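## Task

Pick up the small cardboard box that is on the desk and set it down on this room's counter. The robot must not tip over or finish leaning, or the task fails. The box must rest on the counter by itself at the end, with no support from the robot.

## Robot and tools

ROBOT. A wheeled base that drives straight or turns in place (no sideways motion). It carries a lifting column with a tilting head and two six-joint arms, left and right, each ending in a two-finger gripper. Shoulder height S = 0.90 m + column_m. Folded, as at the start, the robot is 0.73 m long, 0.62 m wide and S + 0.43 m tall, with its front 0.40 m ahead of the column. A loose object may occasionally get a brief external nudge.

FRAMES. Base frame: origin on the floor under the column, midway between the drive wheels; x forward, y left, z up. left_hand and right_hand are reported in it: the point where the fingers join (tips 8 mm further). The hand's z axis is the finger direction (quat_wxyz maps (0,0,1) onto it), its y axis the opening direction. Odometry frame: the base frame as it was at scene start. base_odometry counts wheel rotation only, so slipping looks like travel; heading is positive to the left, -3.142 to 3.142.

execute_actions. Argument "actions": a list with one action or none (empty list = only read state and images). Argument "cameras": list of cam_head_left, cam_head_right, cam_left_wrist, cam_right_wrist, nav_camera or "all"; omitted/null = all, [] = none; the "pictures" line gives image order. An action may contain:
- "base": exactly one of {"translate_m": d}, a relative straight drive in metres from where the base is, forward positive, -3 to 3; or {"rotate_rad": d}, a relative turn on the spot in radians, counter-clockwise (left) positive, -3.2 to 3.2.
- "joints": one object for both arms and the body, keyed by joint name, each value an absolute target: column_m 0 to 0.8 m; head_tilt_rad -0.61 to 1.308 (0 about level, positive looks down); left_/right_joint1_rad -2.879 to 2.879, joint2 0 to 3.141, joint3 0 to 3.019, joint4 -1.692 to 1.57, joint5 -1.57 to 1.57 (positive swings the hand to the robot's right), joint6 -2.094 to 2.094 (positive rolls clockwise seen from behind the hand); left_gripper_m/right_gripper_m 0 to 0.093 m fingertip gap. "done" tolerances: column 0.005, head 0.03, joints 1-6: 0.045, 0.14, 0.09, 0.055, 0.03, 0.035, gripper 0.003.
- "speeds": optional caps for translate_m (0.05-0.8 m/s) and rotate_rad (0.1-1 rad/s); maxima are default; arms are not affected.
All motions in the action start together. An action lasts at most 15 s; a base move needing over 8.667 s is refused. Unknown keys or out-of-range values make the whole call refused with nothing moving. Joints left out may still be pushing to older targets.

wait: "seconds" 0 to 10; returns state and images. zoom_image: "camera" and "region" [x0, y0, x1, y1] in pixels (top-left origin, at most 504x504) of that camera's latest full image. finished_scene: "scene" 1 or 2; irreversible; the object must stay placed afterwards.

ARM GEOMETRY. With joint1 at -1.57 (left) or 1.57 (right) and joints 5, 6 at 0, the arm moves in a forward vertical plane 0.23 m off centre. Let a = j2 - 0.35, b = 1.05 + j2 - j3, c = b - j4 (c = 1.57 means fingers straight down). Hand ahead = 0.12 + 0.39 sin a + 0.38 cos b + 0.25 cos c; height = S + 0.39 cos a - 0.38 sin b - 0.25 sin c. E.g. j2, j3, j4 = 0.93, 0.78, 0.14 gives 0.60 m ahead, 0.25 m below S. Real hands sit up to ~5 cm lower and nearer (~12 cm with heavy far loads). Reach about 1 m; down to 0.99 m below S. Below 0.4 m height the base housing blocks hands less than 0.45 m ahead; avoid moving arms with column_m under 0.3. Light objects (up to 0.3 kg) are fine 0.6 m ahead, 0.14 m above to 0.7 m below S; heavier loads want fingers pointing down, close in.

GRIPPER. Fingers 7 cm long; body 10 cm wide, 7 cm thick; wrist camera sticks out 11 cm on one side. To grasp, command a gap smaller than the object; "off_target" is then normal. Reported opening staying 0.002 m or more above target means something is held. Joint changes under ~0.03 rad (0.08 for joints 2, 3) may not move; approach contacts in ~0.05 rad steps from your last target.

RESULTS. base_status/joint_status per motion: done, off_target, contact_stop (base wheel stall or column touch), time_out, not_followed. "joint command not followed" plus "cause:" is a safety hold (arm near other arm, itself or body, or an obstacle): move the joints from that action back 0.05 rad or more. on_its_own lists uncommanded behaviour; "held at" is a held target. A stop in one call skips later calls in the same reply. turned_by_wheels vs turned_by_imu differing by over ~4% and at least 0.05 rad means a hit or slip. base_tilt in degrees (forward, right). motor_effort: wheel motors only, percent, peak in brackets. wheel_motors_off = 1 after ~3 s of hard base pushing (motors off 2 s). Also joint torques and motor temperatures (warning from 85 °C; at 100 °C that arm drops).

COLUMN AND BASE. Going down, the column stops when a hand touches something; it then refuses further lowering until raised 0.2 m. After a base contact_stop, back off 0.05 m before retrying or turning. Table tops over 0.30 m high can pass over the housing and hit the column.

AVOID. Arms colliding or pressing each other, drops, the robot tipping, long hard pushing (resend reported joint positions to relax a blocked arm), motor overheating.

CAMERAS. All 896x504; head pair on the head, one per wrist, nav_camera low at the front (~0.22 m up). Calibration (K, distortion, T_world_to_cam in base frame) is approximate.

Each tool is called after "Request:" as a command line: name --argument value for each argument, lists and objects as JSON in quotes; but a table of rows of numbers goes row by row, as --pt "numbers of a row", without its own name.

## Session

Request:
execute_actions --actions '[]'

Scene clock: 0.00 s.
Joint torques (N m, as the arm reports them, + toward a larger angle): no reading
Motor temperatures (°C, as the motors report them): left_arm=[27 26 27 26 27 25] | right_arm=[25 26 26 26 26 26]
base_odometry: x=+0.000 y=+0.000 heading=+0.000 (m, m, rad; odometry frame)
turned_by_wheels: +0.000 (rad since the last result)
turned_by_imu: +0.000 (rad since the last result)
base_tilt: forward=-0.2 right=-0.1 (deg)
base_status: not commanded
joint_positions: column_m=+0.554 head_tilt_rad=+0.861 left_joint1_rad=-1.576 left_joint2_rad=+0.895 left_joint3_rad=+0.429 left_joint4_rad=-0.981 left_joint5_rad=+0.003 left_joint6_rad=-0.019 left_gripper_m=+0.095 right_joint1_rad=+1.563 right_joint2_rad=+0.850 right_joint3_rad=+0.373 right_joint4_rad=-0.912 right_joint5_rad=-0.002 right_joint6_rad=-0.051 right_gripper_m=+0.095
joint_status: not commanded
wheel_motors_off: 0
motor_effort: left_wheel=-1 right_wheel=+3 (%)
left_hand: x=+0.1506 y=+0.2229 z=+1.2549 quat_wxyz=(+0.445, +0.007, -0.895, -0.001) (m; base frame)
right_hand: x=+0.1405 y=-0.2266 z=+1.2522 quat_wxyz=(+0.419, +0.020, -0.908, -0.009) (m; base frame)
pictures: cam_head_left, cam_head_right, cam_left_wrist, cam_right_wrist, nav_camera
camera_calibration (this result's frames):
cam_head_left: T_world_to_cam=[[-0.0591264, -0.997501, 0.0386874, -0.00454954], [-0.722862, 0.0160548, -0.690806, 1.09533], [0.688458, -0.0688106, -0.722004, 0.987766], [0, 0, 0, 1]] pos_world=[0.111464, 0.0458453, 1.47]
cam_head_right: T_world_to_cam=[[-0.0445124, -0.998155, 0.041296, -0.116283], [-0.726104, 0.0039338, -0.687574, 1.09469], [0.686143, -0.0605907, -0.724939, 1.00288], [0, 0, 0, 1]] pos_world=[0.101563, -0.0596098, 1.48451]
cam_left_wrist: T_world_to_cam=[[-0.00184654, -0.999992, -0.00355432, 0.231837], [-0.0480399, -0.00346152, 0.998839, -1.23542], [-0.998844, 0.00201515, -0.0480331, 0.336235], [0, 0, 0, 1]] pos_world=[0.276924, 0.226881, 1.25096]
cam_right_wrist: T_world_to_cam=[[0.0348969, -0.999042, -0.0264075, -0.202004], [-0.0790885, -0.0291013, 0.996443, -1.23677], [-0.996257, -0.0326842, -0.0800283, 0.35285], [0, 0, 0, 1]] pos_world=[0.260763, -0.22627, 1.25528]
Images, in order (width x height): cam_head_left 896x504, cam_head_right 896x504, cam_left_wrist 896x504, cam_right_wrist 896x504, nav_camera 896x504.

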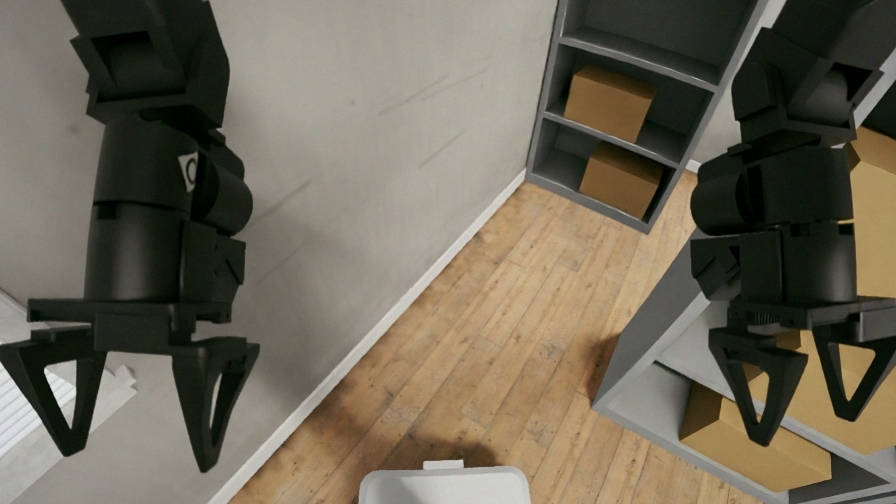

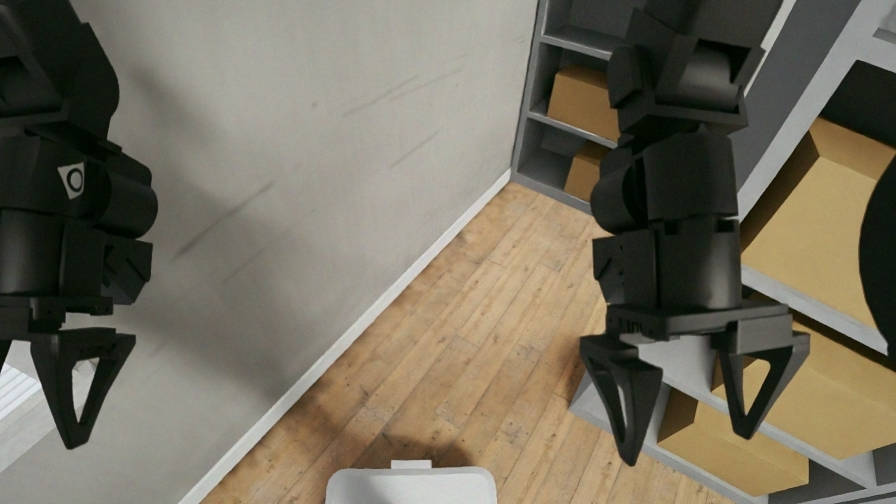

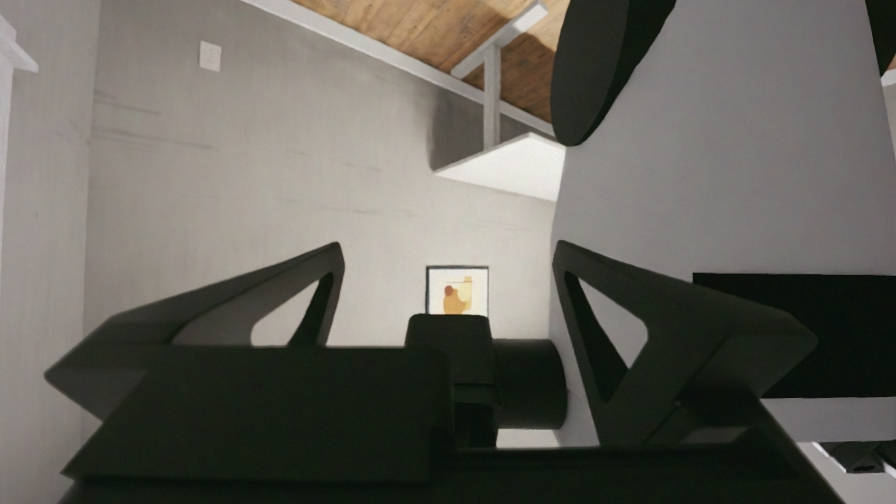

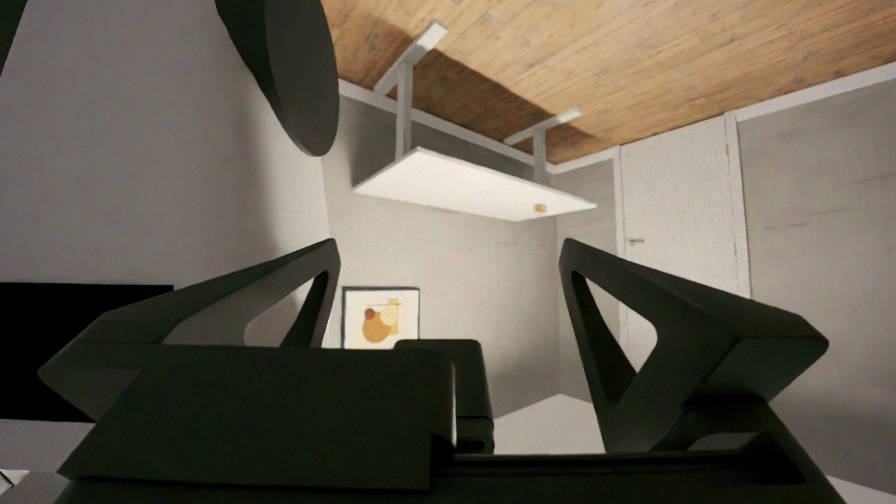

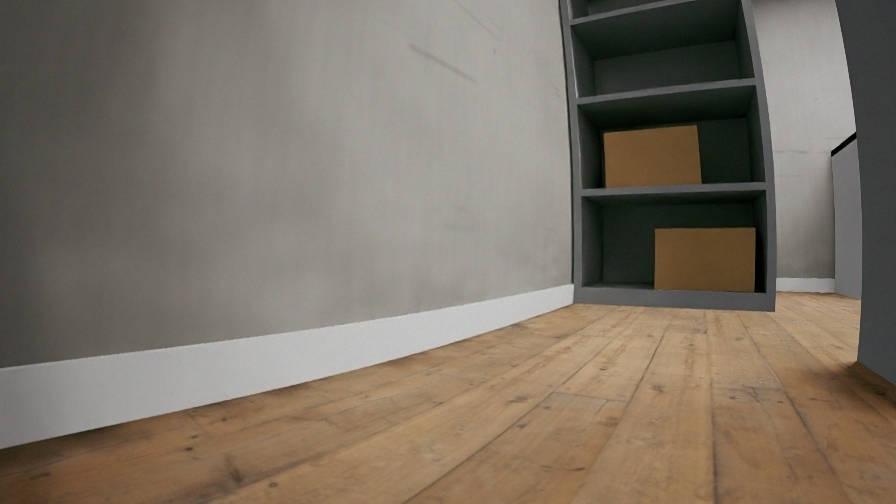

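Request:
execute_actions --actions '[{"base":{"rotate_rad":-2.8},"joints":{"head_tilt_rad":0.55}}]' --cameras '["cam_head_left","cam_head_right","nav_camera"]'

Scene clock: 5.03 s.
Joint torques (N m, as the arm reports them, + toward a larger angle): left_arm=[-1.13 -9.14 -0.8  -1.39 -0.06  0.04] | right_arm=[-0.14 -4.74 -0.77 -1.25  0.05  0.1 ]
Motor temperatures (°C, as the motors report them): left_arm=[27 26 27 26 27 25] | right_arm=[25 26 26 26 26 26]
base_odometry: x=+0.000 y=+0.000 heading=-2.800 (m, m, rad; odometry frame)
turned_by_wheels: -2.800 (rad since the last result)
turned_by_imu: -2.809 (rad since the last result)
base_tilt: forward=-0.2 right=-0.2 (deg)
base_status: done
joint_positions: column_m=+0.554 head_tilt_rad=+0.568 left_joint1_rad=-1.576 left_joint2_rad=+0.895 left_joint3_rad=+0.429 left_joint4_rad=-0.981 left_joint5_rad=+0.003 left_joint6_rad=-0.019 left_gripper_m=+0.095 right_joint1_rad=+1.563 right_joint2_rad=+0.850 right_joint3_rad=+0.373 right_joint4_rad=-0.912 right_joint5_rad=-0.002 right_joint6_rad=-0.051 right_gripper_m=+0.095
joint_status: all done
wheel_motors_off: 0
motor_effort: left_wheel=+1(27) right_wheel=-3(52) (%)
left_hand: x=+0.1506 y=+0.2229 z=+1.2549 quat_wxyz=(+0.445, +0.007, -0.895, -0.001) (m; base frame)
right_hand: x=+0.1405 y=-0.2266 z=+1.2522 quat_wxyz=(+0.419, +0.020, -0.908, -0.009) (m; base frame)
pictures: cam_head_left, cam_head_right, nav_camera
camera_calibration (this result's frames):
cam_head_left: T_world_to_cam=[[-0.0677823, -0.997501, 0.0199551, 0.0247288], [-0.49245, 0.0160548, -0.870193, 1.36004], [0.867697, -0.0688106, -0.492307, 0.6251], [0, 0, 0, 1]] pos_world=[0.129029, 0.0458453, 1.49074]
cam_head_right: T_world_to_cam=[[-0.0545452, -0.998155, 0.0266746, -0.0932663], [-0.496488, 0.0039338, -0.868035, 1.36109], [0.866328, -0.0605907, -0.495786, 0.641001], [0, 0, 0, 1]] pos_world=[0.115361, -0.0596098, 1.50176]
Images, in order (width x height): cam_head_left 896x504, cam_head_right 896x504, nav_camera 896x504.

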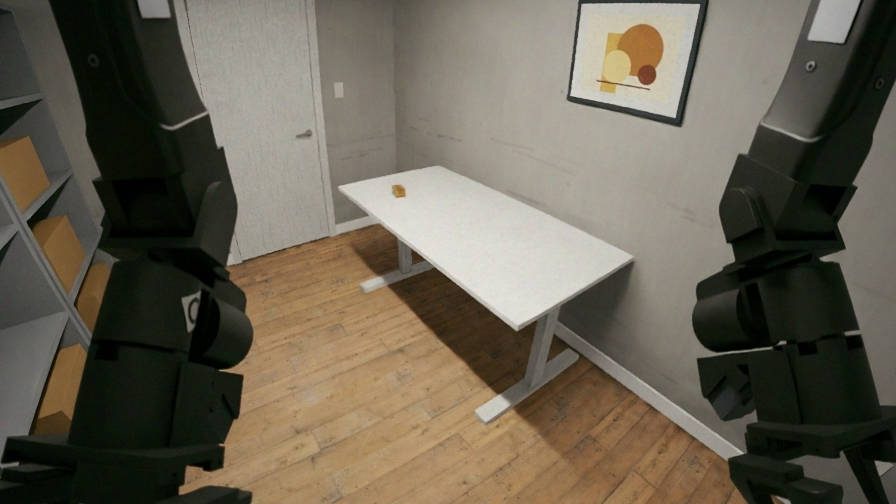

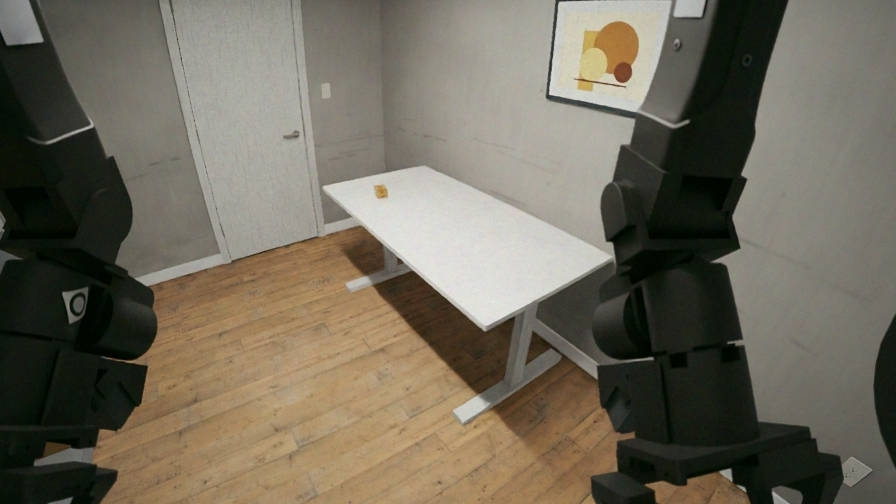

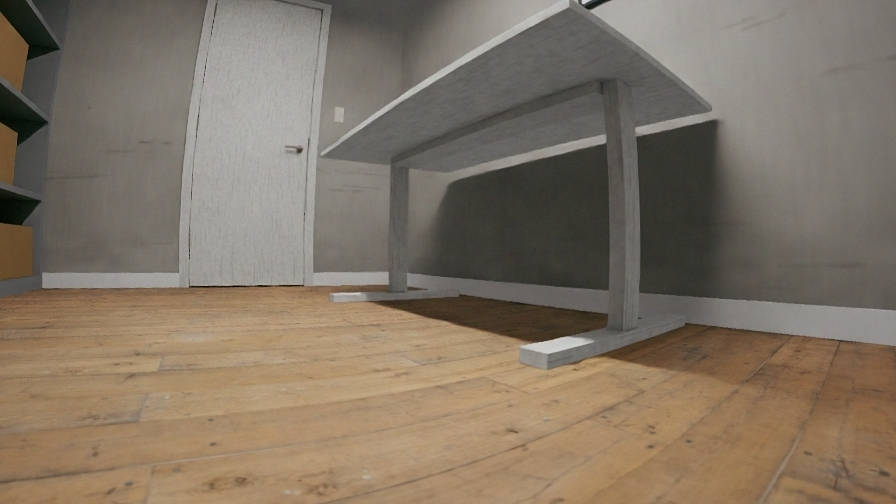

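Request:
execute_actions --actions '[{"base":{"rotate_rad":0.478},"joints":{"column_m":0.42,"head_tilt_rad":0.8}}]' --cameras '[]'

Request:
execute_actions --actions '[{"base":{"translate_m":1.7}}]' --cameras '["cam_head_left"]'

Request:
execute_actions --actions '[{"base":{"rotate_rad":-1.48}}]' --cameras '["cam_head_left","cam_head_right"]'

Scene clock: 10.00 s.
Joint torques (N m, as the arm reports them, + toward a larger angle): left_arm=[-1.09 -8.8  -1.02 -1.23 -0.06  0.07] | right_arm=[-0.16 -4.75 -0.71 -1.24  0.06  0.1 ]
Motor temperatures (°C, as the motors report them): left_arm=[27 26 27 26 27 25] | right_arm=[25 26 26 26 26 26]
base_odometry: x=+0.000 y=+0.000 heading=-2.322 (m, m, rad; odometry frame)
turned_by_wheels: +0.477 (rad since the last result)
turned_by_imu: +0.481 (rad since the last result)
base_tilt: forward=-0.1 right=-0.1 (deg)
base_status: done
joint_positions: column_m=+0.420 head_tilt_rad=+0.802 left_joint1_rad=-1.576 left_joint2_rad=+0.895 left_joint3_rad=+0.429 left_joint4_rad=-0.981 left_joint5_rad=+0.003 left_joint6_rad=-0.019 left_gripper_m=+0.095 right_joint1_rad=+1.563 right_joint2_rad=+0.850 right_joint3_rad=+0.373 right_joint4_rad=-0.912 right_joint5_rad=-0.002 right_joint6_rad=-0.051 right_gripper_m=+0.095
joint_status: all done
wheel_motors_off: 0
motor_effort: left_wheel=-2(17) right_wheel=+5(28) (%)
left_hand: x=+0.1506 y=+0.2229 z=+1.1210 quat_wxyz=(+0.445, +0.007, -0.895, -0.001) (m; base frame)
right_hand: x=+0.1405 y=-0.2266 z=+1.1184 quat_wxyz=(+0.419, +0.020, -0.908, -0.009) (m; base frame)
pictures: none
No camera images: the call's "cameras" was empty. Leave "cameras" out to get every camera's image.

Scene clock: 14.33 s.
Joint torques (N m, as the arm reports them, + toward a larger angle): left_arm=[-0.94 -8.46 -1.08 -1.54 -0.04  0.05] | right_arm=[-0.13 -4.72 -0.73 -1.27  0.06  0.1 ]
Motor temperatures (°C, as the motors report them): left_arm=[27 26 27 26 27 25] | right_arm=[25 26 26 26 26 26]
base_odometry: x=-1.161 y=-1.242 heading=-2.323 (m, m, rad; odometry frame)
turned_by_wheels: -0.001 (rad since the last result)
turned_by_imu: -0.002 (rad since the last result)
base_tilt: forward=-0.2 right=-0.1 (deg)
base_status: done
joint_positions: column_m=+0.420 head_tilt_rad=+0.802 left_joint1_rad=-1.576 left_joint2_rad=+0.895 left_joint3_rad=+0.429 left_joint4_rad=-0.981 left_joint5_rad=+0.003 left_joint6_rad=-0.019 left_gripper_m=+0.095 right_joint1_rad=+1.563 right_joint2_rad=+0.850 right_joint3_rad=+0.372 right_joint4_rad=-0.912 right_joint5_rad=-0.002 right_joint6_rad=-0.051 right_gripper_m=+0.095
joint_status: not commanded
wheel_motors_off: 0
motor_effort: left_wheel=-2(33) right_wheel=+1(71) (%)
left_hand: x=+0.1504 y=+0.2229 z=+1.1211 quat_wxyz=(+0.446, +0.007, -0.895, -0.001) (m; base frame)
right_hand: x=+0.1399 y=-0.2266 z=+1.1186 quat_wxyz=(+0.420, +0.020, -0.907, -0.009) (m; base frame)
pictures: cam_head_left
camera_calibration (this result's frames):
cam_head_left: T_world_to_cam=[[-0.0612915, -0.997501, 0.0351569, 0.00569977], [-0.681147, 0.0160548, -0.731971, 1.05868], [0.729577, -0.0688106, -0.680428, 0.830639], [0, 0, 0, 1]] pos_world=[0.115452, 0.0458453, 1.33991]
Images, in order (width x height): cam_head_left 896x504.

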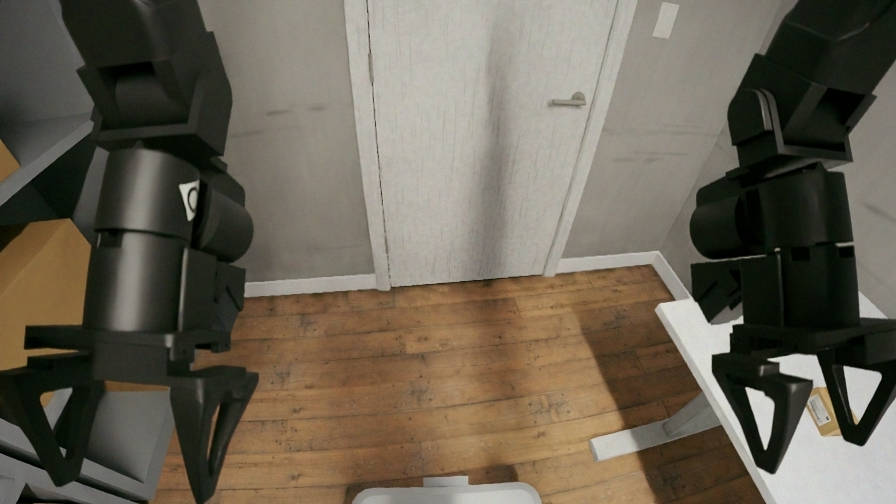

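Scene clock: 17.13 s.
Joint torques (N m, as the arm reports them, + toward a larger angle): left_arm=[-0.68 -9.13 -1.2  -1.43 -0.04  0.05] | right_arm=[-0.12 -4.73 -0.67 -1.24  0.05  0.1 ]
Motor temperatures (°C, as the motors report them): left_arm=[27 26 27 26 27 25] | right_arm=[25 26 26 26 26 26]
base_odometry: x=-1.161 y=-1.242 heading=+2.480 (m, m, rad; odometry frame)
turned_by_wheels: -1.479 (rad since the last result)
turned_by_imu: -1.482 (rad since the last result)
base_tilt: forward=-0.4 right=-0.1 (deg)
base_status: done
joint_positions: column_m=+0.420 head_tilt_rad=+0.802 left_joint1_rad=-1.576 left_joint2_rad=+0.895 left_joint3_rad=+0.429 left_joint4_rad=-0.981 left_joint5_rad=+0.003 left_joint6_rad=-0.019 left_gripper_m=+0.095 right_joint1_rad=+1.563 right_joint2_rad=+0.850 right_joint3_rad=+0.372 right_joint4_rad=-0.912 right_joint5_rad=-0.002 right_joint6_rad=-0.051 right_gripper_m=+0.095
joint_status: not commanded
wheel_motors_off: 0
motor_effort: left_wheel=+3(31) right_wheel=-3(54) (%)
left_hand: x=+0.1504 y=+0.2229 z=+1.1211 quat_wxyz=(+0.446, +0.007, -0.895, -0.001) (m; base frame)
right_hand: x=+0.1399 y=-0.2266 z=+1.1186 quat_wxyz=(+0.420, +0.020, -0.907, -0.009) (m; base frame)
pictures: cam_head_left, cam_head_right
camera_calibration (this result's frames):
cam_head_left: T_world_to_cam=[[-0.0612915, -0.997501, 0.0351569, 0.00569978], [-0.681147, 0.0160548, -0.731971, 1.05868], [0.729577, -0.0688106, -0.680428, 0.830639], [0, 0, 0, 1]] pos_world=[0.115452, 0.0458453, 1.33991]
cam_head_right: T_world_to_cam=[[-0.0468554, -0.998155, 0.0386171, -0.106873], [-0.684573, 0.0039338, -0.728934, 1.05876], [0.727437, -0.0605907, -0.683494, 0.845532], [0, 0, 0, 1]] pos_world=[0.104718, -0.0596098, 1.35381]
Images, in order (width x height): cam_head_left 896x504, cam_head_right 896x504.

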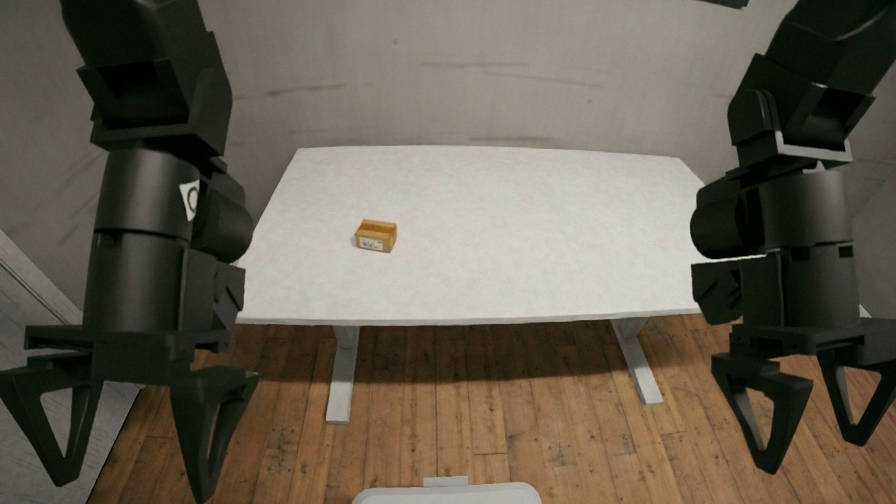

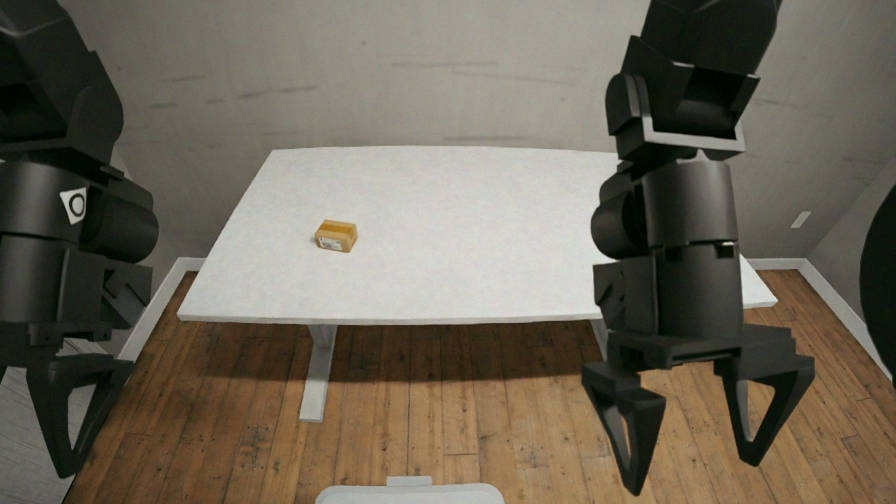

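Request:
execute_actions --actions '[{"base":{"rotate_rad":-0.1},"joints":{"left_joint1_rad":-1.57,"left_joint2_rad":1.47,"left_joint3_rad":1.378,"left_joint4_rad":-0.43,"left_joint5_rad":0,"left_joint6_rad":0}}]' --cameras '[]'

Request:
execute_actions --actions '[{"base":{"translate_m":0.12}}]' --cameras '["cam_head_left","cam_left_wrist"]'

Scene clock: 19.63 s.
Joint torques (N m, as the arm reports them, + toward a larger angle): left_arm=[ -1.32 -21.74   3.51   0.63  -0.1    0.11] | right_arm=[-0.1  -4.76 -0.68 -1.24  0.05  0.1 ]
Motor temperatures (°C, as the motors report them): left_arm=[27 26 27 26 27 25] | right_arm=[25 26 26 26 26 26]
base_odometry: x=-1.161 y=-1.242 heading=+2.381 (m, m, rad; odometry frame)
turned_by_wheels: -0.099 (rad since the last result)
turned_by_imu: -0.099 (rad since the last result)
base_tilt: forward=-0.2 right=+0.0 (deg)
base_status: done
joint_positions: column_m=+0.420 head_tilt_rad=+0.802 left_joint1_rad=-1.576 left_joint2_rad=+1.471 left_joint3_rad=+1.376 left_joint4_rad=-0.439 left_joint5_rad=+0.001 left_joint6_rad=-0.006 left_gripper_m=+0.095 right_joint1_rad=+1.563 right_joint2_rad=+0.850 right_joint3_rad=+0.372 right_joint4_rad=-0.912 right_joint5_rad=-0.002 right_joint6_rad=-0.051 right_gripper_m=+0.095
joint_status: all done
wheel_motors_off: 0
motor_effort: left_wheel=+2(27) right_wheel=-5(32) (%)
left_hand: x=+0.6273 y=+0.2213 z=+0.8950 quat_wxyz=(+0.005, +0.002, -1.000, +0.002) (m; base frame)
right_hand: x=+0.1399 y=-0.2266 z=+1.1186 quat_wxyz=(+0.420, +0.020, -0.907, -0.009) (m; base frame)
pictures: none
No camera images: the call's "cameras" was empty. Leave "cameras" out to get every camera's image.

Scene clock: 21.33 s.
Joint torques (N m, as the arm reports them, + toward a larger angle): left_arm=[ -0.54 -22.14   3.55   0.51  -0.12   0.12] | right_arm=[-0.19 -4.76 -0.68 -1.18  0.06  0.1 ]
Motor temperatures (°C, as the motors report them): left_arm=[27 26 27 26 27 25] | right_arm=[25 26 26 26 26 26]
base_odometry: x=-1.248 y=-1.159 heading=+2.380 (m, m, rad; odometry frame)
turned_by_wheels: -0.001 (rad since the last result)
turned_by_imu: -0.001 (rad since the last result)
base_tilt: forward=-0.3 right=-0.1 (deg)
base_status: done
joint_positions: column_m=+0.420 head_tilt_rad=+0.802 left_joint1_rad=-1.576 left_joint2_rad=+1.471 left_joint3_rad=+1.375 left_joint4_rad=-0.439 left_joint5_rad=+0.001 left_joint6_rad=-0.006 left_gripper_m=+0.095 right_joint1_rad=+1.563 right_joint2_rad=+0.850 right_joint3_rad=+0.374 right_joint4_rad=-0.912 right_joint5_rad=-0.002 right_joint6_rad=-0.051 right_gripper_m=+0.095
joint_status: not commanded
wheel_motors_off: 0
motor_effort: left_wheel=-1(40) right_wheel=+3(58) (%)
left_hand: x=+0.6266 y=+0.2213 z=+0.8948 quat_wxyz=(+0.006, +0.002, -1.000, +0.002) (m; base frame)
right_hand: x=+0.1409 y=-0.2266 z=+1.1182 quat_wxyz=(+0.419, +0.020, -0.908, -0.009) (m; base frame)
pictures: cam_head_left, cam_left_wrist
camera_calibration (this result's frames):
cam_head_left: T_world_to_cam=[[-0.0612873, -0.997501, 0.035164, 0.00568949], [-0.681232, 0.0160548, -0.731891, 1.05857], [0.729497, -0.0688106, -0.680514, 0.830763], [0, 0, 0, 1]] pos_world=[0.115444, 0.0458453, 1.33991]
cam_left_wrist: T_world_to_cam=[[-0.00820175, -0.999963, -0.00270055, 0.233101], [-0.819087, 0.00516898, 0.573646, 0.00877335], [-0.57361, 0.00691689, -0.819099, 1.2168], [0, 0, 0, 1]] pos_world=[0.707067, 0.22463, 0.992276]
Images, in order (width x height): cam_head_left 896x504, cam_left_wrist 896x504.

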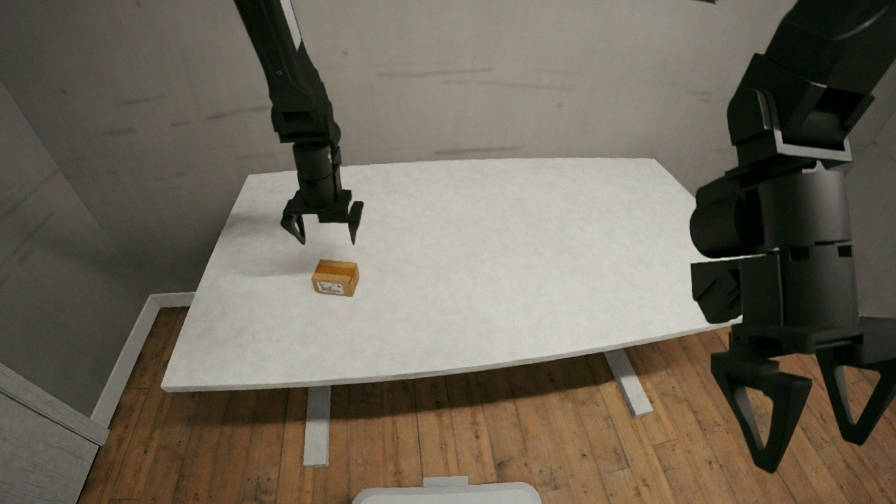

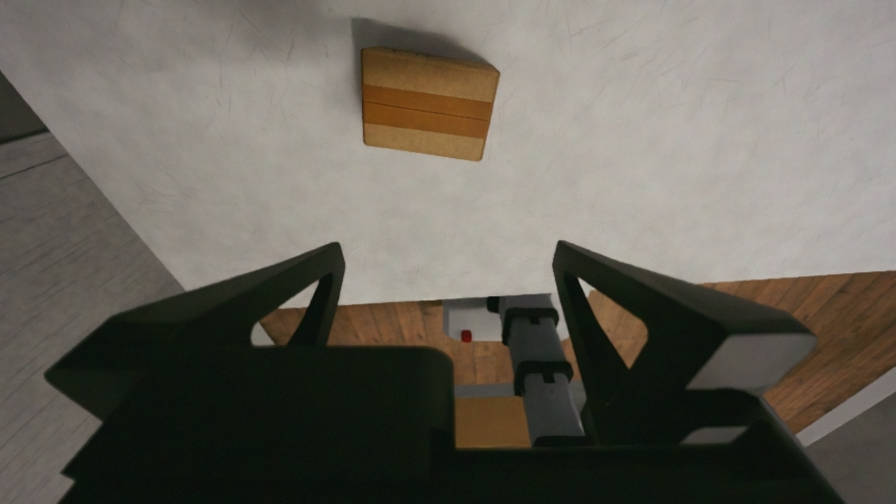

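Request:
execute_actions --actions '[{"base":{"translate_m":0.047},"joints":{"left_joint6_rad":-1.42}}]' --cameras '["cam_left_wrist"]'

Request:
execute_actions --actions '[{"joints":{"column_m":0.36}}]' --cameras '["cam_head_left","cam_left_wrist"]'

Scene clock: 23.77 s.
Joint torques (N m, as the arm reports them, + toward a larger angle): left_arm=[ -0.09 -22.37   4.02   0.52  -0.2   -0.04] | right_arm=[-0.13 -4.72 -0.8  -1.24  0.06  0.1 ]
Motor temperatures (°C, as the motors report them): left_arm=[27 26 27 26 27 25] | right_arm=[25 26 26 26 26 26]
base_odometry: x=-1.282 y=-1.127 heading=+2.379 (m, m, rad; odometry frame)
turned_by_wheels: -0.001 (rad since the last result)
turned_by_imu: -0.001 (rad since the last result)
base_tilt: forward=-0.2 right=-0.2 (deg)
base_status: done
joint_positions: column_m=+0.420 head_tilt_rad=+0.802 left_joint1_rad=-1.576 left_joint2_rad=+1.471 left_joint3_rad=+1.375 left_joint4_rad=-0.439 left_joint5_rad=+0.001 left_joint6_rad=-1.411 left_gripper_m=+0.095 right_joint1_rad=+1.563 right_joint2_rad=+0.850 right_joint3_rad=+0.374 right_joint4_rad=-0.912 right_joint5_rad=-0.002 right_joint6_rad=-0.051 right_gripper_m=+0.095
joint_status: all done
wheel_motors_off: 0
motor_effort: left_wheel=-3(35) right_wheel=+1(54) (%)
left_hand: x=+0.6265 y=+0.2213 z=+0.8947 quat_wxyz=(+0.006, +0.648, -0.762, -0.002) (m; base frame)
right_hand: x=+0.1409 y=-0.2266 z=+1.1182 quat_wxyz=(+0.419, +0.020, -0.908, -0.009) (m; base frame)
pictures: cam_left_wrist
camera_calibration (this result's frames):
cam_left_wrist: T_world_to_cam=[[0.984796, -0.17277, -0.0180861, -0.558298], [-0.131851, -0.811197, 0.569714, -0.237628], [-0.113101, -0.558667, -0.821644, 1.05564], [0, 0, 0, 1]] pos_world=[0.637872, 0.30053, 0.992641]
Images, in order (width x height): cam_left_wrist 896x504.

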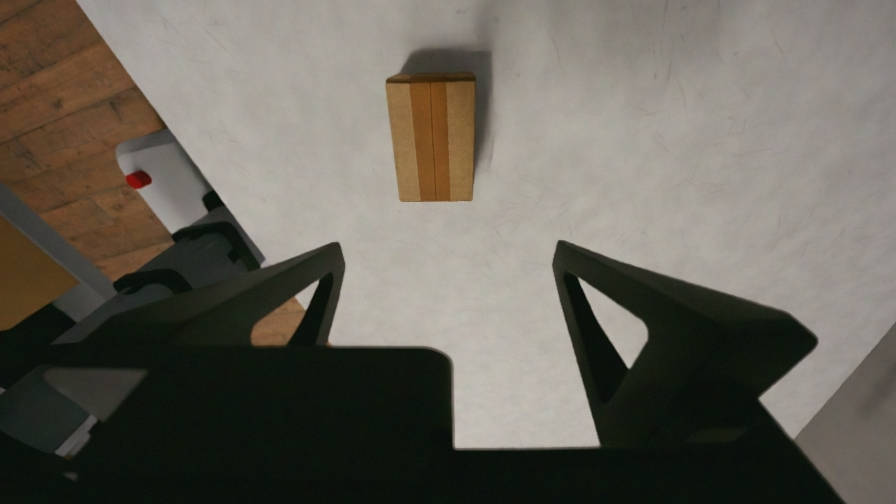

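Scene clock: 25.13 s.
Joint torques (N m, as the arm reports them, + toward a larger angle): left_arm=[ -0.98 -22.12   3.82   0.41  -0.22  -0.09] | right_arm=[-0.13 -4.7  -0.84 -1.24  0.05  0.11]
Motor temperatures (°C, as the motors report them): left_arm=[27 26 27 26 27 25] | right_arm=[25 26 26 26 26 26]
base_odometry: x=-1.282 y=-1.127 heading=+2.379 (m, m, rad; odometry frame)
turned_by_wheels: +0.000 (rad since the last result)
turned_by_imu: +0.000 (rad since the last result)
base_tilt: forward=-0.1 right=-0.1 (deg)
base_status: not commanded
joint_positions: column_m=+0.360 head_tilt_rad=+0.802 left_joint1_rad=-1.576 left_joint2_rad=+1.471 left_joint3_rad=+1.375 left_joint4_rad=-0.439 left_joint5_rad=+0.001 left_joint6_rad=-1.411 left_gripper_m=+0.095 right_joint1_rad=+1.563 right_joint2_rad=+0.850 right_joint3_rad=+0.374 right_joint4_rad=-0.912 right_joint5_rad=-0.002 right_joint6_rad=-0.051 right_gripper_m=+0.095
joint_status: all done
wheel_motors_off: 0
motor_effort: left_wheel=-3(2) right_wheel=+2(3) (%)
left_hand: x=+0.6265 y=+0.2213 z=+0.8348 quat_wxyz=(+0.006, +0.648, -0.762, -0.002) (m; base frame)
right_hand: x=+0.1409 y=-0.2266 z=+1.0583 quat_wxyz=(+0.419, +0.020, -0.908, -0.009) (m; base frame)
pictures: cam_head_left, cam_left_wrist
camera_calibration (this result's frames):
cam_head_left: T_world_to_cam=[[-0.0612842, -0.997501, 0.0351695, 0.00779132], [-0.681298, 0.0160548, -0.73183, 1.01459], [0.729436, -0.0688106, -0.680579, 0.790032], [0, 0, 0, 1]] pos_world=[0.115438, 0.0458453, 1.27991]
cam_left_wrist: T_world_to_cam=[[0.984796, -0.17277, -0.0180861, -0.559383], [-0.131851, -0.811197, 0.569714, -0.203453], [-0.113101, -0.558667, -0.821644, 1.00635], [0, 0, 0, 1]] pos_world=[0.637872, 0.30053, 0.932654]
Images, in order (width x height): cam_head_left 896x504, cam_left_wrist 896x504.

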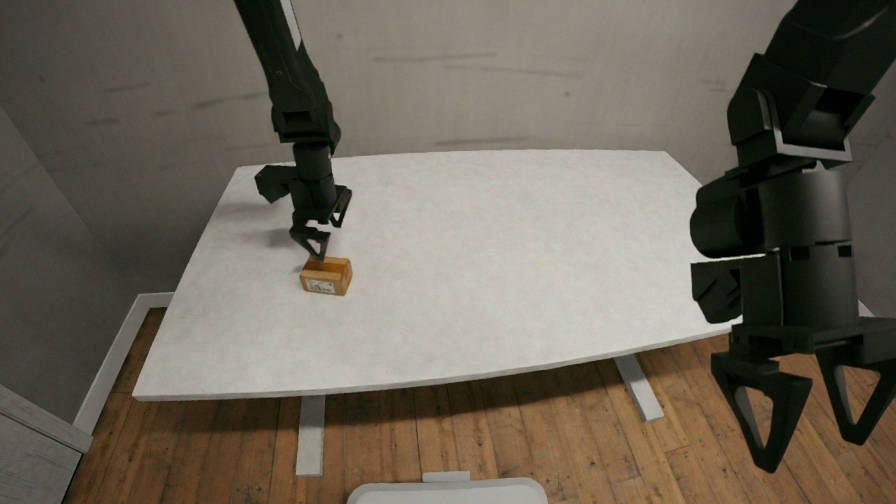

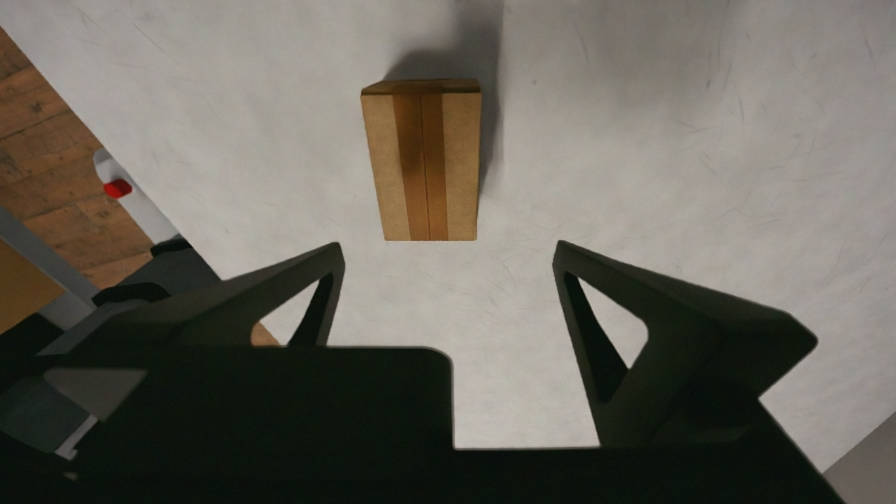

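Request:
execute_actions --actions '[{"base":{"rotate_rad":0.035},"joints":{"column_m":0.33}}]' --cameras '[]'

Request:
execute_actions --actions '[{"base":{"translate_m":-0.012}}]' --cameras '["cam_left_wrist"]'

Scene clock: 26.97 s.
Joint torques (N m, as the arm reports them, + toward a larger angle): left_arm=[  0.28 -21.59   3.65   0.65  -0.16  -0.01] | right_arm=[-0.11 -4.78 -0.79 -1.25  0.05  0.1 ]
Motor temperatures (°C, as the motors report them): left_arm=[27 26 27 26 27 25] | right_arm=[25 26 26 26 26 26]
base_odometry: x=-1.282 y=-1.127 heading=+2.412 (m, m, rad; odometry frame)
turned_by_wheels: +0.033 (rad since the last result)
turned_by_imu: +0.034 (rad since the last result)
base_tilt: forward=-0.1 right=-0.1 (deg)
base_status: done
joint_positions: column_m=+0.330 head_tilt_rad=+0.802 left_joint1_rad=-1.573 left_joint2_rad=+1.471 left_joint3_rad=+1.375 left_joint4_rad=-0.439 left_joint5_rad=+0.001 left_joint6_rad=-1.411 left_gripper_m=+0.095 right_joint1_rad=+1.563 right_joint2_rad=+0.850 right_joint3_rad=+0.374 right_joint4_rad=-0.912 right_joint5_rad=-0.002 right_joint6_rad=-0.051 right_gripper_m=+0.095
joint_status: all done
wheel_motors_off: 0
motor_effort: left_wheel=+0(29) right_wheel=+2(46) (%)
left_hand: x=+0.6265 y=+0.2230 z=+0.8047 quat_wxyz=(+0.005, +0.648, -0.761, -0.003) (m; base frame)
right_hand: x=+0.1409 y=-0.2266 z=+1.0282 quat_wxyz=(+0.419, +0.020, -0.908, -0.009) (m; base frame)
pictures: none
No camera images: the call's "cameras" was empty. Leave "cameras" out to get every camera's image.

Scene clock: 27.93 s.
Joint torques (N m, as the arm reports them, + toward a larger angle): left_arm=[ -0.48 -22.07   3.81   0.69  -0.18  -0.07] | right_arm=[-0.09 -4.7  -0.57 -1.25  0.05  0.11]
Motor temperatures (°C, as the motors report them): left_arm=[27 26 27 26 27 25] | right_arm=[25 26 26 26 26 26]
base_odometry: x=-1.273 y=-1.135 heading=+2.410 (m, m, rad; odometry frame)
turned_by_wheels: -0.002 (rad since the last result)
turned_by_imu: -0.002 (rad since the last result)
base_tilt: forward=-0.1 right=-0.2 (deg)
base_status: done
joint_positions: column_m=+0.330 head_tilt_rad=+0.803 left_joint1_rad=-1.573 left_joint2_rad=+1.471 left_joint3_rad=+1.374 left_joint4_rad=-0.439 left_joint5_rad=+0.001 left_joint6_rad=-1.411 left_gripper_m=+0.095 right_joint1_rad=+1.563 right_joint2_rad=+0.850 right_joint3_rad=+0.371 right_joint4_rad=-0.912 right_joint5_rad=-0.002 right_joint6_rad=-0.051 right_gripper_m=+0.095
joint_status: not commanded
wheel_motors_off: 0
motor_effort: left_wheel=-1(41) right_wheel=-1(48) (%)
left_hand: x=+0.6258 y=+0.2230 z=+0.8045 quat_wxyz=(+0.006, +0.648, -0.761, -0.003) (m; base frame)
right_hand: x=+0.1395 y=-0.2266 z=+1.0287 quat_wxyz=(+0.420, +0.019, -0.907, -0.009) (m; base frame)
pictures: cam_left_wrist
camera_calibration (this result's frames):
cam_left_wrist: T_world_to_cam=[[0.985004, -0.171415, -0.0196116, -0.558172], [-0.130119, -0.812688, 0.567985, -0.184298], [-0.113299, -0.556915, -0.822805, 0.98308], [0, 0, 0, 1]] pos_world=[0.637203, 0.302037, 0.902615]
Images, in order (width x height): cam_left_wrist 896x504.

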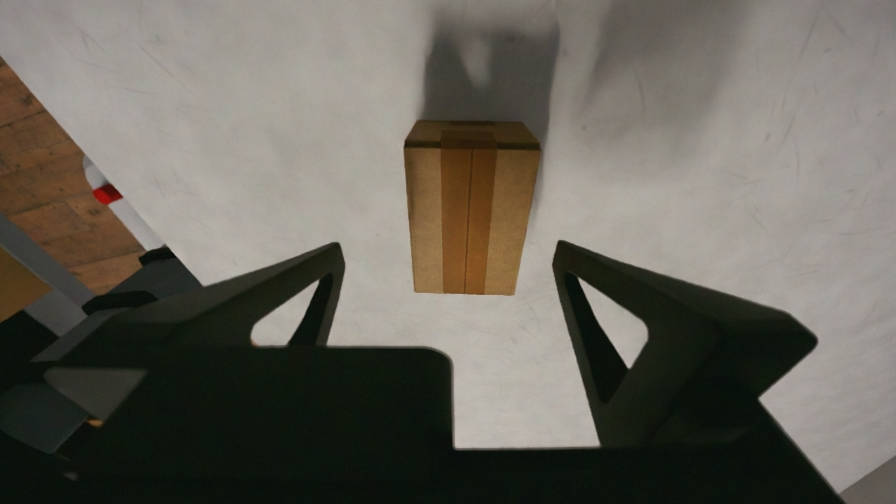

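Request:
execute_actions --actions '[{"base":{"translate_m":0.008}}]' --cameras '[]'

Request:
execute_actions --actions '[{"joints":{"column_m":0.285}}]' --cameras '["cam_left_wrist"]'

Scene clock: 29.30 s.
Joint torques (N m, as the arm reports them, + toward a larger angle): left_arm=[  0.19 -22.52   3.72   0.73  -0.17  -0.08] | right_arm=[-0.14 -4.69 -0.6  -1.24  0.05  0.1 ]
Motor temperatures (°C, as the motors report them): left_arm=[27 27 27 26 27 25] | right_arm=[25 26 26 26 26 26]
base_odometry: x=-1.279 y=-1.129 heading=+2.411 (m, m, rad; odometry frame)
turned_by_wheels: +0.001 (rad since the last result)
turned_by_imu: +0.001 (rad since the last result)
base_tilt: forward=-0.2 right=+0.0 (deg)
base_status: done
joint_positions: column_m=+0.330 head_tilt_rad=+0.803 left_joint1_rad=-1.573 left_joint2_rad=+1.471 left_joint3_rad=+1.374 left_joint4_rad=-0.439 left_joint5_rad=+0.001 left_joint6_rad=-1.411 left_gripper_m=+0.095 right_joint1_rad=+1.563 right_joint2_rad=+0.850 right_joint3_rad=+0.371 right_joint4_rad=-0.912 right_joint5_rad=-0.002 right_joint6_rad=-0.051 right_gripper_m=+0.095
joint_status: not commanded
wheel_motors_off: 0
motor_effort: left_wheel=+1(38) right_wheel=-1(46) (%)
left_hand: x=+0.6260 y=+0.2230 z=+0.8046 quat_wxyz=(+0.005, +0.648, -0.761, -0.003) (m; base frame)
right_hand: x=+0.1393 y=-0.2266 z=+1.0287 quat_wxyz=(+0.420, +0.019, -0.907, -0.009) (m; base frame)
pictures: none
No camera images: the call's "cameras" was empty. Leave "cameras" out to get every camera's image.

Scene clock: 30.47 s.
Joint torques (N m, as the arm reports them, + toward a larger angle): left_arm=[ -0.02 -21.42   3.76   0.57  -0.21  -0.02] | right_arm=[-0.17 -4.71 -0.61 -1.25  0.06  0.1 ]
Motor temperatures (°C, as the motors report them): left_arm=[27 27 28 26 27 25] | right_arm=[25 26 26 26 26 26]
base_odometry: x=-1.279 y=-1.129 heading=+2.411 (m, m, rad; odometry frame)
turned_by_wheels: +0.000 (rad since the last result)
turned_by_imu: +0.000 (rad since the last result)
base_tilt: forward=-0.2 right=+0.0 (deg)
base_status: not commanded
joint_positions: column_m=+0.285 head_tilt_rad=+0.803 left_joint1_rad=-1.573 left_joint2_rad=+1.471 left_joint3_rad=+1.374 left_joint4_rad=-0.439 left_joint5_rad=+0.001 left_joint6_rad=-1.411 left_gripper_m=+0.095 right_joint1_rad=+1.563 right_joint2_rad=+0.850 right_joint3_rad=+0.371 right_joint4_rad=-0.912 right_joint5_rad=-0.002 right_joint6_rad=-0.051 right_gripper_m=+0.095
joint_status: all done
wheel_motors_off: 0
motor_effort: left_wheel=+3(2) right_wheel=-1(1) (%)
left_hand: x=+0.6260 y=+0.2230 z=+0.7596 quat_wxyz=(+0.005, +0.648, -0.761, -0.003) (m; base frame)
right_hand: x=+0.1393 y=-0.2266 z=+0.9838 quat_wxyz=(+0.420, +0.019, -0.907, -0.009) (m; base frame)
pictures: cam_left_wrist
camera_calibration (this result's frames):
cam_left_wrist: T_world_to_cam=[[0.985011, -0.171414, -0.0192358, -0.559567], [-0.130335, -0.812688, 0.567935, -0.158577], [-0.112985, -0.556916, -0.822848, 0.945975], [0, 0, 0, 1]] pos_world=[0.637392, 0.302037, 0.857692]
Images, in order (width x height): cam_left_wrist 896x504.

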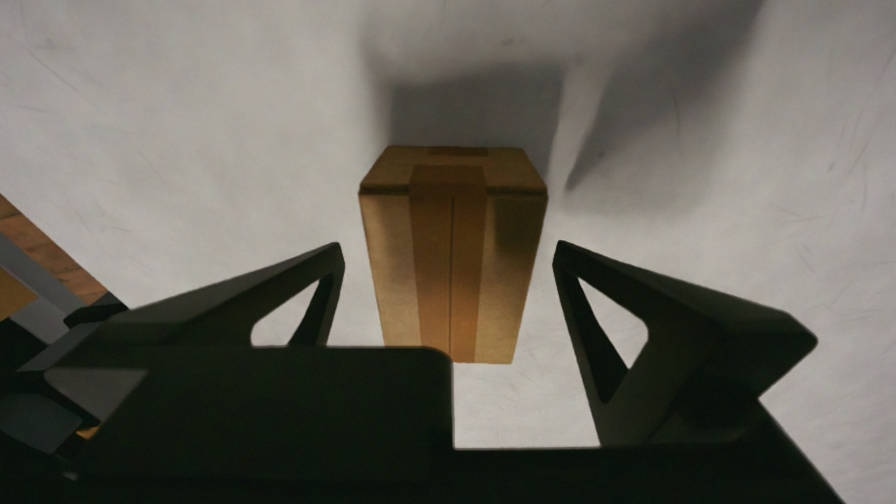

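Request:
execute_actions --actions '[{"joints":{"left_gripper_m":0.03}}]' --cameras '[]'

Request:
execute_actions --actions '[{"joints":{"column_m":0.5},"base":{"translate_m":-0.25},"speeds":{"translate_m":0.2}}]' --cameras '["cam_left_wrist"]'

Request:
execute_actions --actions '[{"joints":{"left_joint2_rad":0.65,"left_joint3_rad":0.45,"left_joint4_rad":-0.32,"left_joint6_rad":-1.5},"base":{"rotate_rad":-1.65}}]' --cameras '["cam_head_left"]'

Scene clock: 32.27 s.
Joint torques (N m, as the arm reports them, + toward a larger angle): left_arm=[ -0.24 -22.07   3.71   0.47  -0.18  -0.07] | right_arm=[-0.12 -4.7  -0.59 -1.25  0.06  0.11]
Motor temperatures (°C, as the motors report them): left_arm=[27 27 28 26 27 25] | right_arm=[25 26 26 26 26 26]
base_odometry: x=-1.279 y=-1.129 heading=+2.411 (m, m, rad; odometry frame)
turned_by_wheels: +0.000 (rad since the last result)
turned_by_imu: +0.000 (rad since the last result)
base_tilt: forward=-0.2 right=-0.2 (deg)
base_status: not commanded
joint_positions: column_m=+0.285 head_tilt_rad=+0.803 left_joint1_rad=-1.573 left_joint2_rad=+1.471 left_joint3_rad=+1.374 left_joint4_rad=-0.439 left_joint5_rad=+0.001 left_joint6_rad=-1.411 left_gripper_m=+0.059 right_joint1_rad=+1.563 right_joint2_rad=+0.850 right_joint3_rad=+0.371 right_joint4_rad=-0.912 right_joint5_rad=-0.002 right_joint6_rad=-0.051 right_gripper_m=+0.095
joint_status: left_gripper_m off_target (ended at +0.059, target +0.030)
wheel_motors_off: 0
motor_effort: left_wheel=+4(2) right_wheel=-1(2) (%)
left_hand: x=+0.6260 y=+0.2230 z=+0.7596 quat_wxyz=(+0.005, +0.648, -0.761, -0.003) (m; base frame)
right_hand: x=+0.1393 y=-0.2266 z=+0.9838 quat_wxyz=(+0.420, +0.019, -0.907, -0.009) (m; base frame)
pictures: none
No camera images: the call's "cameras" was empty. Leave "cameras" out to get every camera's image.

Scene clock: 35.67 s.
Joint torques (N m, as the arm reports them, + toward a larger angle): left_arm=[  0.13 -21.79   3.65   0.33  -0.16  -0.05] | right_arm=[-0.12 -4.72 -0.69 -1.25  0.05  0.11]
Motor temperatures (°C, as the motors report them): left_arm=[27 27 28 26 27 25] | right_arm=[25 26 26 26 26 26]
base_odometry: x=-1.093 y=-1.296 heading=+2.413 (m, m, rad; odometry frame)
turned_by_wheels: +0.001 (rad since the last result)
turned_by_imu: +0.002 (rad since the last result)
base_tilt: forward=-0.3 right=-0.1 (deg)
base_status: done
joint_positions: column_m=+0.500 head_tilt_rad=+0.803 left_joint1_rad=-1.573 left_joint2_rad=+1.471 left_joint3_rad=+1.373 left_joint4_rad=-0.439 left_joint5_rad=+0.001 left_joint6_rad=-1.411 left_gripper_m=+0.059 right_joint1_rad=+1.563 right_joint2_rad=+0.850 right_joint3_rad=+0.371 right_joint4_rad=-0.912 right_joint5_rad=-0.002 right_joint6_rad=-0.051 right_gripper_m=+0.095
joint_status: all done
wheel_motors_off: 0
motor_effort: left_wheel=+2(49) right_wheel=-3(39) (%)
left_hand: x=+0.6253 y=+0.2230 z=+0.9742 quat_wxyz=(+0.006, +0.648, -0.761, -0.003) (m; base frame)
right_hand: x=+0.1395 y=-0.2266 z=+1.1985 quat_wxyz=(+0.420, +0.019, -0.907, -0.009) (m; base frame)
pictures: cam_left_wrist
camera_calibration (this result's frames):
cam_left_wrist: T_world_to_cam=[[0.984988, -0.171416, -0.0203632, -0.553656], [-0.129687, -0.812689, 0.568083, -0.281113], [-0.113928, -0.556914, -0.822719, 1.12297], [0, 0, 0, 1]] pos_world=[0.636825, 0.302037, 1.07231]
Images, in order (width x height): cam_left_wrist 896x504.

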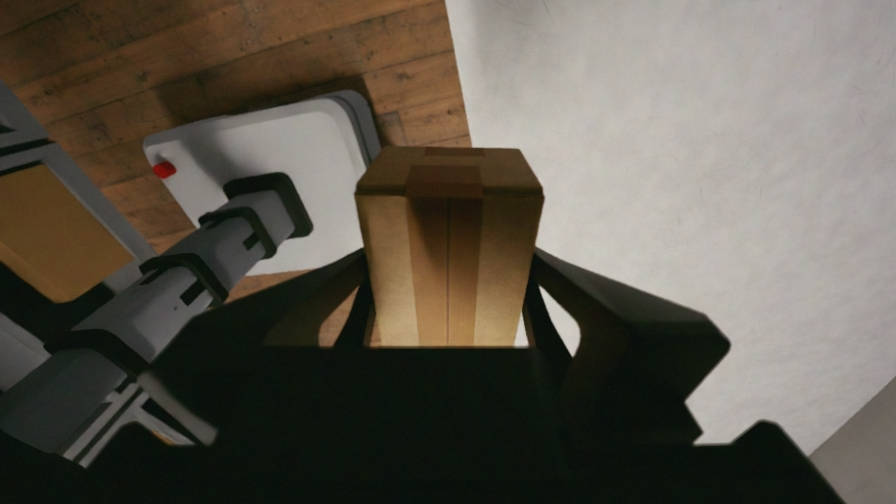

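Scene clock: 38.63 s.
Joint torques (N m, as the arm reports them, + toward a larger angle): left_arm=[ -0.35 -11.01   3.2    0.58  -0.2   -0.04] | right_arm=[-0.11 -4.74 -0.64 -1.24  0.05  0.11]
Motor temperatures (°C, as the motors report them): left_arm=[27 27 28 26 27 25] | right_arm=[25 26 26 26 26 26]
base_odometry: x=-1.093 y=-1.296 heading=+0.763 (m, m, rad; odometry frame)
turned_by_wheels: -1.649 (rad since the last result)
turned_by_imu: -1.654 (rad since the last result)
base_tilt: forward=-0.2 right=-0.1 (deg)
base_status: done
joint_positions: column_m=+0.500 head_tilt_rad=+0.803 left_joint1_rad=-1.572 left_joint2_rad=+0.664 left_joint3_rad=+0.440 left_joint4_rad=-0.332 left_joint5_rad=+0.000 left_joint6_rad=-1.492 left_gripper_m=+0.059 right_joint1_rad=+1.563 right_joint2_rad=+0.850 right_joint3_rad=+0.371 right_joint4_rad=-0.912 right_joint5_rad=-0.002 right_joint6_rad=-0.051 right_gripper_m=+0.095
joint_status: all done
wheel_motors_off: 0
motor_effort: left_wheel=+1(36) right_wheel=-4(44) (%)
left_hand: x=+0.3490 y=+0.2241 z=+1.1569 quat_wxyz=(+0.012, +0.678, -0.735, -0.010) (m; base frame)
right_hand: x=+0.1395 y=-0.2266 z=+1.1985 quat_wxyz=(+0.420, +0.019, -0.907, -0.009) (m; base frame)
pictures: cam_head_left
camera_calibration (this result's frames):
cam_head_left: T_world_to_cam=[[-0.0612779, -0.997501, 0.0351806, 0.00285794], [-0.68143, 0.0160548, -0.731708, 1.11672], [0.729314, -0.0688106, -0.68071, 0.885378], [0, 0, 0, 1]] pos_world=[0.115426, 0.0458453, 1.4197]
Images, in order (width x height): cam_head_left 896x504.

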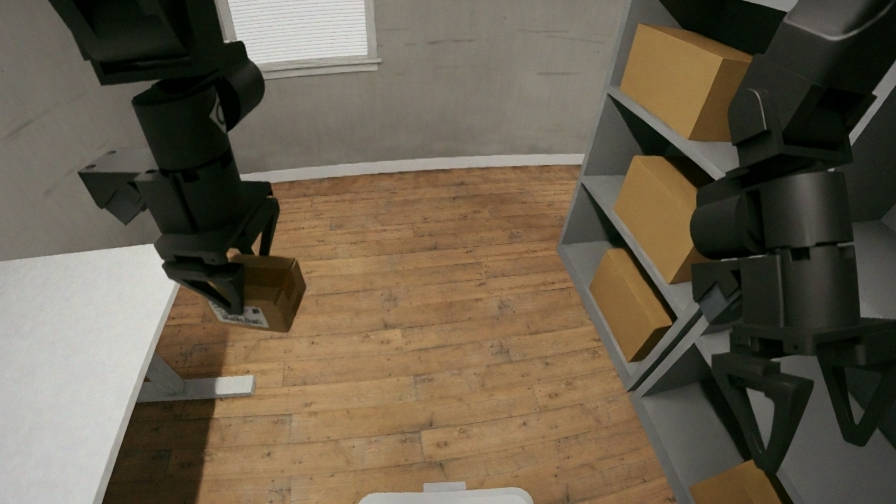

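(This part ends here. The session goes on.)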